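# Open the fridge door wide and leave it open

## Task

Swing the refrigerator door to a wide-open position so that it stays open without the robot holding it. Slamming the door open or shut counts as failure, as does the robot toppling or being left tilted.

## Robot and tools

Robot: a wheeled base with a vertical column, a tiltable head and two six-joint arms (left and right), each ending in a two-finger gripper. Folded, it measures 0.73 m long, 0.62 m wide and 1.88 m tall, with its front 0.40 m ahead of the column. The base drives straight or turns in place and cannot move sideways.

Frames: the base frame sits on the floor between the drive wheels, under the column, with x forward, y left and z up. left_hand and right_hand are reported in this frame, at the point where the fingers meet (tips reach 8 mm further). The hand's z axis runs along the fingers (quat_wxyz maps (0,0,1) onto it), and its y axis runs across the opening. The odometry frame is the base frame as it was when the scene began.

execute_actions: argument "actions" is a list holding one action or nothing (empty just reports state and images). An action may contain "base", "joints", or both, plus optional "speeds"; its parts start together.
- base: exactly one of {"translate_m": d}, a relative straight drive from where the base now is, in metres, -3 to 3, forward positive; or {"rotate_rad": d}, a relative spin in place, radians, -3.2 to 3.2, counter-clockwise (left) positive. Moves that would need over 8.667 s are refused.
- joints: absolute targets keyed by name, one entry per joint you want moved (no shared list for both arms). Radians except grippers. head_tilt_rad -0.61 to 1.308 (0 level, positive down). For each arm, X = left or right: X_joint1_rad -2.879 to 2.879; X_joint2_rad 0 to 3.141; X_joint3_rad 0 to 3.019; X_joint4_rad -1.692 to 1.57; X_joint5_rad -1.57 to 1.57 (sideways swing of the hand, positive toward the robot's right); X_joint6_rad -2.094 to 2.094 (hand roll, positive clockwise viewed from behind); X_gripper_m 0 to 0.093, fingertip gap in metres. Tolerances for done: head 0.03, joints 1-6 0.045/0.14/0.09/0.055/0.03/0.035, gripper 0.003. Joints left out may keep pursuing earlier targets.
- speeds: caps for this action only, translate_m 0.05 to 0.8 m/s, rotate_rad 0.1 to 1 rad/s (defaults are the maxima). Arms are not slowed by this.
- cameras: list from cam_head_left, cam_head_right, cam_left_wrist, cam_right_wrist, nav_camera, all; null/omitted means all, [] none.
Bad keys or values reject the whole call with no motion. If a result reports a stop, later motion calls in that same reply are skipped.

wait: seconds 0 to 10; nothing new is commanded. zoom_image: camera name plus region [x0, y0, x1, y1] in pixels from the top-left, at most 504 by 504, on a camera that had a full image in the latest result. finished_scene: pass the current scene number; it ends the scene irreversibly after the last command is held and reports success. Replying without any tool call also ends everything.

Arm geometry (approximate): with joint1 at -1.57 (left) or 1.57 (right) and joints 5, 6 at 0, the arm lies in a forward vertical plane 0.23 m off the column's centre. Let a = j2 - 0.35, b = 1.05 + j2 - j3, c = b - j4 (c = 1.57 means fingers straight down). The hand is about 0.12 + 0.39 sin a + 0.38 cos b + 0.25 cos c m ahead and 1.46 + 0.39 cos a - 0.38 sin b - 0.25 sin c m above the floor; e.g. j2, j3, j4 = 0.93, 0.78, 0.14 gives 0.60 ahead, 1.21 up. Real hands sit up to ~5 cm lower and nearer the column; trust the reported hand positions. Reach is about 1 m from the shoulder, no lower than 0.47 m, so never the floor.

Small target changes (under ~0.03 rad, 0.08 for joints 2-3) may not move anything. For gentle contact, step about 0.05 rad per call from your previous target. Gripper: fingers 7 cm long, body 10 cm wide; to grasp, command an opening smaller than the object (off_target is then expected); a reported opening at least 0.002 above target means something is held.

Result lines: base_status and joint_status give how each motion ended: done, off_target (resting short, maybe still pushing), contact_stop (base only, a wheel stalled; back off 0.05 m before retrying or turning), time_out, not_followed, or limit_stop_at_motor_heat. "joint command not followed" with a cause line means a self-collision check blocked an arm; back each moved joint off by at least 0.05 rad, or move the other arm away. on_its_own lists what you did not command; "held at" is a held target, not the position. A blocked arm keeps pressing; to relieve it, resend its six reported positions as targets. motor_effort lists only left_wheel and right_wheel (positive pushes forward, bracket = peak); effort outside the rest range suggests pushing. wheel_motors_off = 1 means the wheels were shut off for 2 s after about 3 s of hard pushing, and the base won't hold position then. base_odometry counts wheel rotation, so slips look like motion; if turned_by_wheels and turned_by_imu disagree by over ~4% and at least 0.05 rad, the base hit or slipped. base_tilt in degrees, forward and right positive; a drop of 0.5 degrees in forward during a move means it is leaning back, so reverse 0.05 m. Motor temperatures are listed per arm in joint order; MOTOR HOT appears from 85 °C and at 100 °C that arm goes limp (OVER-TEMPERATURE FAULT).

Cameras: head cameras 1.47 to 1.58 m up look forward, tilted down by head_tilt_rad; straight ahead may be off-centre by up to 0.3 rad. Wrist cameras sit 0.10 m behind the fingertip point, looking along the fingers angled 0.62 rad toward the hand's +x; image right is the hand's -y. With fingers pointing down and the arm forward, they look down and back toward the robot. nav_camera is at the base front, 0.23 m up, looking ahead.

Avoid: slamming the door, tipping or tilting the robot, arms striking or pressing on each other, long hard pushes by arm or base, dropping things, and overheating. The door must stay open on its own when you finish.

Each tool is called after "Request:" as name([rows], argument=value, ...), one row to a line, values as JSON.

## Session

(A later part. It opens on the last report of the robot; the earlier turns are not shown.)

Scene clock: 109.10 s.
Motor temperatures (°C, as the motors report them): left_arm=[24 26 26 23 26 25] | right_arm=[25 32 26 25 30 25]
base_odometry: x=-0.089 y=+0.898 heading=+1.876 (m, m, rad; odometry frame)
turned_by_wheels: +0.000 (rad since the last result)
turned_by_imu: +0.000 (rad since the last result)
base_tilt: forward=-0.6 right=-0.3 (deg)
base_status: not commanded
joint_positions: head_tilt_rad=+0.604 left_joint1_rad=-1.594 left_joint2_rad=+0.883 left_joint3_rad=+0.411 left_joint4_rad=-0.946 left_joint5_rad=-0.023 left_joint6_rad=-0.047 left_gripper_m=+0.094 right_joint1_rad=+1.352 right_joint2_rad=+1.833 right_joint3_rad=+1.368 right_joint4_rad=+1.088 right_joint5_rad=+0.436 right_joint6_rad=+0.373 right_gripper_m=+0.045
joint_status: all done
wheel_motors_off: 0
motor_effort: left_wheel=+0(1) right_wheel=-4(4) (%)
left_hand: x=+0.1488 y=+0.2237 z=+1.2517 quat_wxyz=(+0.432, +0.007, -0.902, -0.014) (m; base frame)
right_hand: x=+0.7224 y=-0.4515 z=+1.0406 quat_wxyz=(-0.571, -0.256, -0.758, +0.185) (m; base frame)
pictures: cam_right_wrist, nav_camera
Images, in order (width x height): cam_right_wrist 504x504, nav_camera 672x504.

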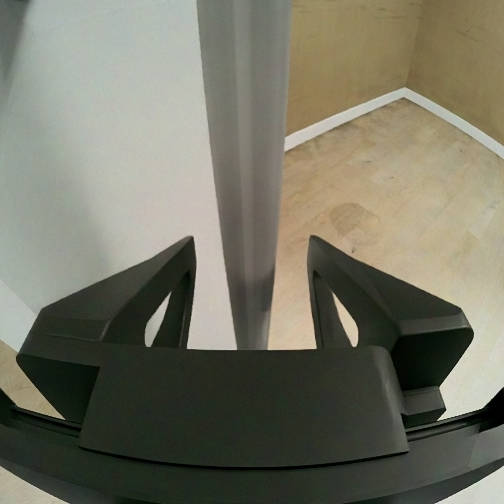

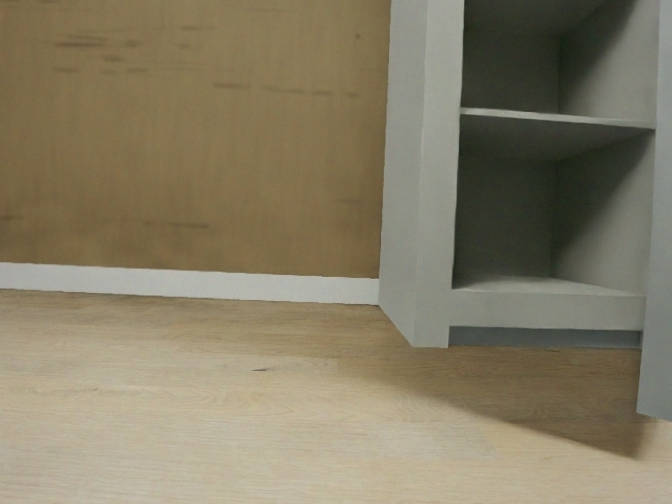

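Request:
execute_actions([
  {"base":{"translate_m":-0.04},"joints":{"right_joint1_rad":1.405,"right_gripper_m":0.04}},
], cameras=["cam_right_wrist"])

Request:
execute_actions([
  {"base":{"translate_m":-0.1},"joints":{"right_joint1_rad":1.43}},
], cameras=[])

Request:
execute_actions([
  {"joints":{"right_joint1_rad":1.62,"right_joint5_rad":0.0,"right_joint6_rad":0.0,"right_gripper_m":0.0}},
], cameras=["cam_right_wrist","nav_camera"])

Request:
execute_actions([
  {"base":{"translate_m":0.39},"speeds":{"translate_m":0.3}},
], cameras=["cam_right_wrist","nav_camera"])

Request:
execute_actions([
  {"base":{"rotate_rad":-0.73},"speeds":{"rotate_rad":0.13}},
], cameras=["cam_right_wrist","cam_head_right","nav_camera"])

Scene clock: 123.67 s.
Motor temperatures (°C, as the motors report them): left_arm=[24 26 26 23 26 25] | right_arm=[25 32 26 25 30 25]
base_odometry: x=-0.077 y=+0.860 heading=+1.877 (m, m, rad; odometry frame)
turned_by_wheels: +0.001 (rad since the last result)
turned_by_imu: -0.001 (rad since the last result)
base_tilt: forward=-0.6 right=-0.2 (deg)
base_status: done
joint_positions: head_tilt_rad=+0.604 left_joint1_rad=-1.594 left_joint2_rad=+0.882 left_joint3_rad=+0.410 left_joint4_rad=-0.946 left_joint5_rad=-0.023 left_joint6_rad=-0.047 left_gripper_m=+0.094 right_joint1_rad=+1.397 right_joint2_rad=+1.831 right_joint3_rad=+1.372 right_joint4_rad=+1.088 right_joint5_rad=+0.437 right_joint6_rad=+0.373 right_gripper_m=+0.040
joint_status: all done
wheel_motors_off: 0
motor_effort: left_wheel=-2(51) right_wheel=-2(52) (%)
left_hand: x=+0.1481 y=+0.2237 z=+1.2520 quat_wxyz=(+0.433, +0.007, -0.901, -0.014) (m; base frame)
right_hand: x=+0.7303 y=-0.4202 z=+1.0349 quat_wxyz=(-0.571, -0.259, -0.762, +0.162) (m; base frame)
pictures: cam_right_wrist
Images, in order (width x height): cam_right_wrist 504x504.

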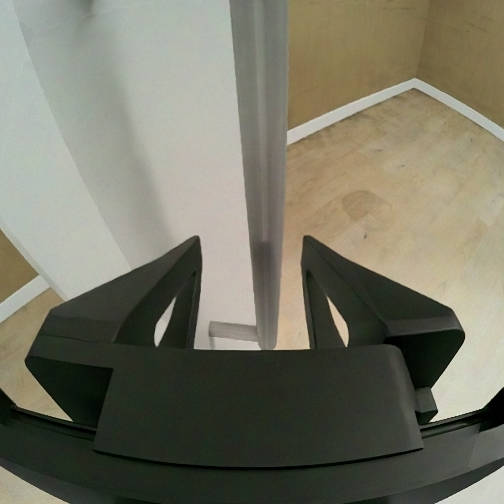

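Scene clock: 124.97 s.
Motor temperatures (°C, as the motors report them): left_arm=[24 26 26 23 26 25] | right_arm=[25 32 26 25 30 25]
base_odometry: x=-0.046 y=+0.764 heading=+1.877 (m, m, rad; odometry frame)
turned_by_wheels: +0.000 (rad since the last result)
turned_by_imu: +0.000 (rad since the last result)
base_tilt: forward=-0.5 right=-0.2 (deg)
base_status: done
joint_positions: head_tilt_rad=+0.604 left_joint1_rad=-1.594 left_joint2_rad=+0.882 left_joint3_rad=+0.409 left_joint4_rad=-0.946 left_joint5_rad=-0.023 left_joint6_rad=-0.047 left_gripper_m=+0.094 right_joint1_rad=+1.417 right_joint2_rad=+1.829 right_joint3_rad=+1.374 right_joint4_rad=+1.088 right_joint5_rad=+0.437 right_joint6_rad=+0.373 right_gripper_m=+0.040
joint_status: all done
wheel_motors_off: 0
motor_effort: left_wheel=+0(54) right_wheel=-1(48) (%)
left_hand: x=+0.1477 y=+0.2237 z=+1.2521 quat_wxyz=(+0.433, +0.007, -0.901, -0.014) (m; base frame)
right_hand: x=+0.7340 y=-0.4064 z=+1.0334 quat_wxyz=(-0.571, -0.260, -0.763, +0.152) (m; base frame)
pictures: none
No camera images: the call's "cameras" was empty. Leave "cameras" out to get every camera's image.

Scene clock: 126.17 s.
Motor temperatures (°C, as the motors report them): left_arm=[24 26 26 23 26 25] | right_arm=[25 32 26 25 30 25]
base_odometry: x=-0.046 y=+0.764 heading=+1.877 (m, m, rad; odometry frame)
turned_by_wheels: +0.000 (rad since the last result)
turned_by_imu: +0.000 (rad since the last result)
base_tilt: forward=-0.5 right=-0.2 (deg)
base_status: not commanded
joint_positions: head_tilt_rad=+0.604 left_joint1_rad=-1.594 left_joint2_rad=+0.882 left_joint3_rad=+0.409 left_joint4_rad=-0.946 left_joint5_rad=-0.023 left_joint6_rad=-0.047 left_gripper_m=+0.094 right_joint1_rad=+1.631 right_joint2_rad=+1.829 right_joint3_rad=+1.374 right_joint4_rad=+1.088 right_joint5_rad=+0.004 right_joint6_rad=+0.006 right_gripper_m=+0.000
joint_status: all done
wheel_motors_off: 0
motor_effort: left_wheel=+0(1) right_wheel=-2(3) (%)
left_hand: x=+0.1477 y=+0.2237 z=+1.2521 quat_wxyz=(+0.433, +0.007, -0.901, -0.014) (m; base frame)
right_hand: x=+0.7580 y=-0.1825 z=+1.0110 quat_wxyz=(-0.546, -0.005, -0.837, -0.030) (m; base frame)
pictures: cam_right_wrist, nav_camera
Images, in order (width x height): cam_right_wrist 504x504, nav_camera 672x504.

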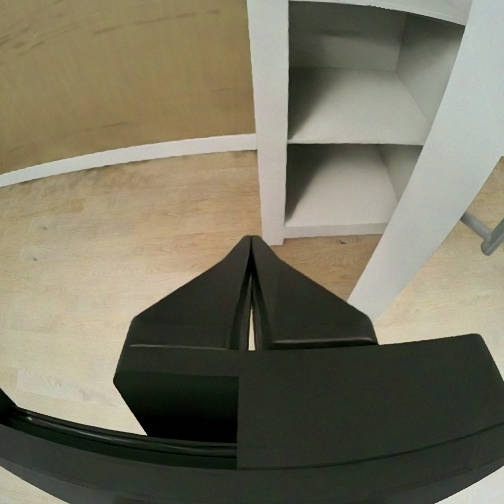

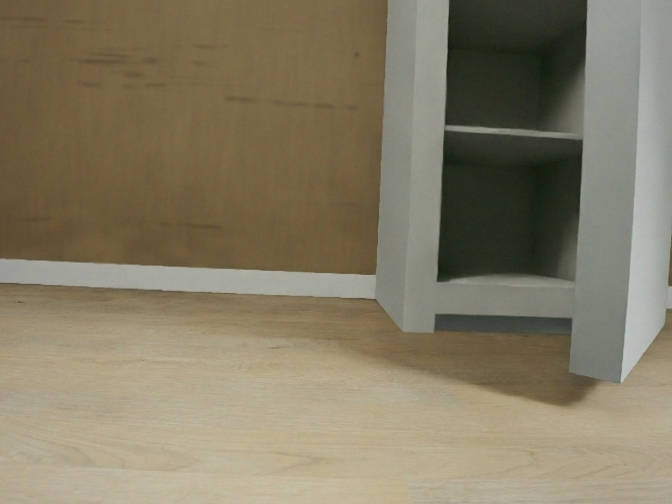

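Scene clock: 128.80 s.
Motor temperatures (°C, as the motors report them): left_arm=[24 26 26 23 26 25] | right_arm=[25 32 26 25 30 25]
base_odometry: x=-0.164 y=+1.136 heading=+1.876 (m, m, rad; odometry frame)
turned_by_wheels: -0.001 (rad since the last result)
turned_by_imu: -0.003 (rad since the last result)
base_tilt: forward=-0.6 right=-0.2 (deg)
base_status: done
joint_positions: head_tilt_rad=+0.604 left_joint1_rad=-1.594 left_joint2_rad=+0.882 left_joint3_rad=+0.413 left_joint4_rad=-0.946 left_joint5_rad=-0.023 left_joint6_rad=-0.047 left_gripper_m=+0.094 right_joint1_rad=+1.630 right_joint2_rad=+1.828 right_joint3_rad=+1.376 right_joint4_rad=+1.088 right_joint5_rad=+0.004 right_joint6_rad=+0.006 right_gripper_m=+0.000
joint_status: not commanded
wheel_motors_off: 0
motor_effort: left_wheel=-3(50) right_wheel=+2(51) (%)
left_hand: x=+0.1497 y=+0.2236 z=+1.2515 quat_wxyz=(+0.431, +0.007, -0.902, -0.014) (m; base frame)
right_hand: x=+0.7591 y=-0.1831 z=+1.0119 quat_wxyz=(-0.547, -0.005, -0.836, -0.030) (m; base frame)
pictures: cam_right_wrist, nav_camera
Images, in order (width x height): cam_right_wrist 504x504, nav_camera 672x504.

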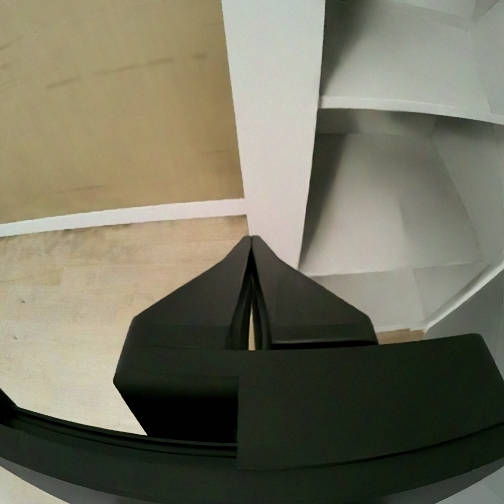

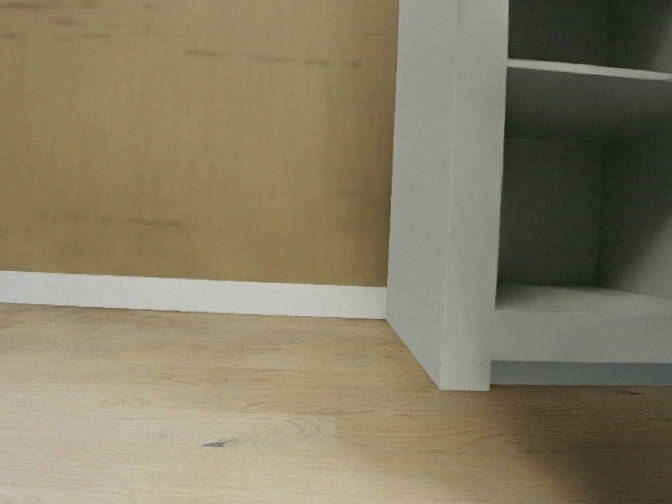

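Scene clock: 135.13 s.
Motor temperatures (°C, as the motors report them): left_arm=[24 26 26 23 26 25] | right_arm=[25 32 26 25 29 25]
base_odometry: x=-0.164 y=+1.136 heading=+1.147 (m, m, rad; odometry frame)
turned_by_wheels: -0.729 (rad since the last result)
turned_by_imu: -0.728 (rad since the last result)
base_tilt: forward=-0.6 right=-0.2 (deg)
base_status: done
joint_positions: head_tilt_rad=+0.604 left_joint1_rad=-1.594 left_joint2_rad=+0.882 left_joint3_rad=+0.413 left_joint4_rad=-0.946 left_joint5_rad=-0.023 left_joint6_rad=-0.047 left_gripper_m=+0.094 right_joint1_rad=+1.629 right_joint2_rad=+1.828 right_joint3_rad=+1.376 right_joint4_rad=+1.088 right_joint5_rad=-0.003 right_joint6_rad=+0.001 right_gripper_m=+0.000
joint_status: not commanded
wheel_motors_off: 0
motor_effort: left_wheel=+8(38) right_wheel=-7(54) (%)
left_hand: x=+0.1497 y=+0.2236 z=+1.2515 quat_wxyz=(+0.431, +0.007, -0.902, -0.014) (m; base frame)
right_hand: x=+0.7591 y=-0.1825 z=+1.0119 quat_wxyz=(-0.547, -0.001, -0.836, -0.031) (m; base frame)
pictures: cam_head_right, cam_right_wrist, nav_camera
Images, in order (width x height): cam_head_right 672x504, cam_right_wrist 504x504, nav_camera 672x504.

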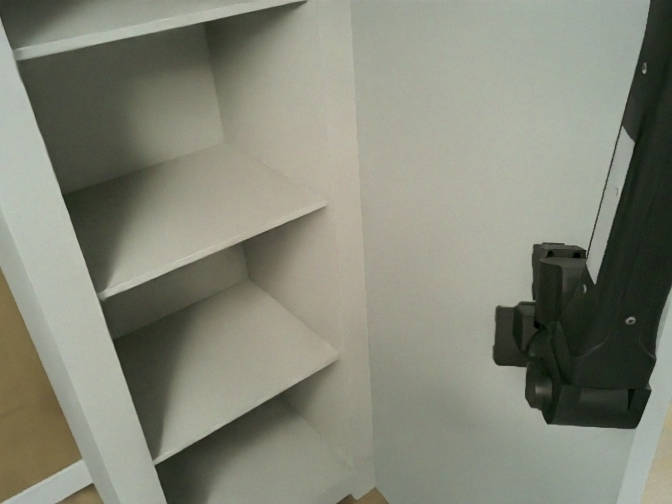

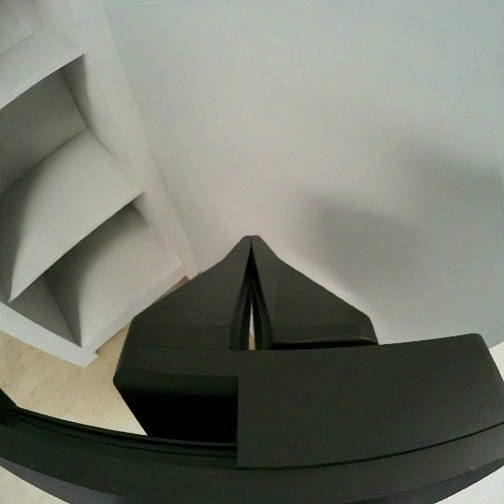

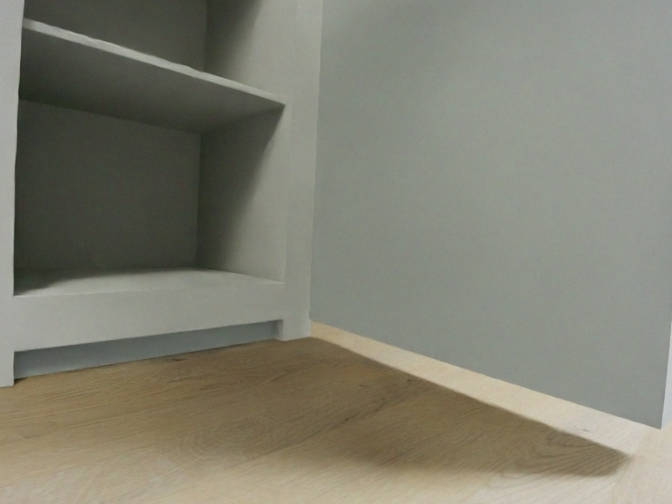

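Request:
execute_actions([
  {"base":{"translate_m":0.2},"speeds":{"translate_m":0.06}},
], cameras=["nav_camera"])

Request:
execute_actions([
  {"base":{"translate_m":-0.1}},
], cameras=["nav_camera"])

Scene clock: 144.87 s.
Motor temperatures (°C, as the motors report them): left_arm=[24 26 26 23 26 25] | right_arm=[25 33 26 25 29 25]
base_odometry: x=-0.082 y=+1.319 heading=+1.147 (m, m, rad; odometry frame)
turned_by_wheels: -0.001 (rad since the last result)
turned_by_imu: -0.004 (rad since the last result)
base_tilt: forward=-0.6 right=-0.2 (deg)
base_status: done
joint_positions: head_tilt_rad=+0.604 left_joint1_rad=-1.594 left_joint2_rad=+0.882 left_joint3_rad=+0.412 left_joint4_rad=-0.946 left_joint5_rad=-0.023 left_joint6_rad=-0.047 left_gripper_m=+0.094 right_joint1_rad=+1.634 right_joint2_rad=+1.828 right_joint3_rad=+1.365 right_joint4_rad=+1.088 right_joint5_rad=-0.010 right_joint6_rad=+0.001 right_gripper_m=+0.000
joint_status: not commanded
wheel_motors_off: 0
motor_effort: left_wheel=+1(67) right_wheel=+2(51) (%)
left_hand: x=+0.1495 y=+0.2237 z=+1.2515 quat_wxyz=(+0.431, +0.007, -0.902, -0.014) (m; base frame)
right_hand: x=+0.7542 y=-0.1782 z=+1.0098 quat_wxyz=(-0.543, +0.001, -0.839, -0.036) (m; base frame)
pictures: nav_camera
Images, in order (width x height): nav_camera 672x504.

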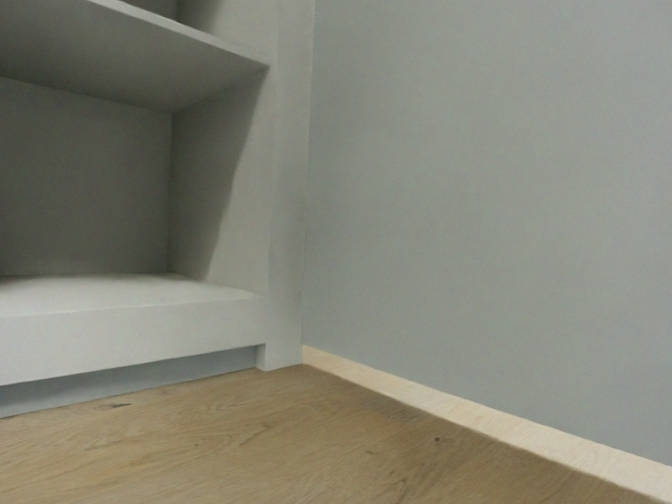

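Scene clock: 146.17 s.
Motor temperatures (°C, as the motors report them): left_arm=[24 26 26 23 26 25] | right_arm=[25 33 26 25 29 25]
base_odometry: x=-0.123 y=+1.228 heading=+1.148 (m, m, rad; odometry frame)
turned_by_wheels: +0.001 (rad since the last result)
turned_by_imu: +0.001 (rad since the last result)
base_tilt: forward=-0.6 right=-0.2 (deg)
base_status: done
joint_positions: head_tilt_rad=+0.604 left_joint1_rad=-1.594 left_joint2_rad=+0.882 left_joint3_rad=+0.410 left_joint4_rad=-0.946 left_joint5_rad=-0.023 left_joint6_rad=-0.047 left_gripper_m=+0.094 right_joint1_rad=+1.633 right_joint2_rad=+1.827 right_joint3_rad=+1.370 right_joint4_rad=+1.088 right_joint5_rad=-0.004 right_joint6_rad=+0.001 right_gripper_m=+0.000
joint_status: not commanded
wheel_motors_off: 0
motor_effort: left_wheel=-2(53) right_wheel=-1(43) (%)
left_hand: x=+0.1481 y=+0.2237 z=+1.2520 quat_wxyz=(+0.433, +0.007, -0.901, -0.014) (m; base frame)
right_hand: x=+0.7570 y=-0.1799 z=+1.0114 quat_wxyz=(-0.546, -0.001, -0.837, -0.033) (m; base frame)
pictures: nav_camera
Images, in order (width x height): nav_camera 672x504.

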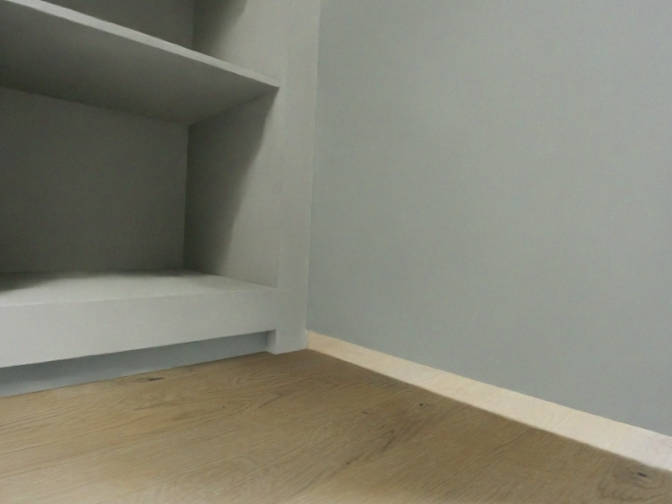

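Same slope as in scene 1.

Request:
finished_scene(scene=2)

The scene is finished: the task was done.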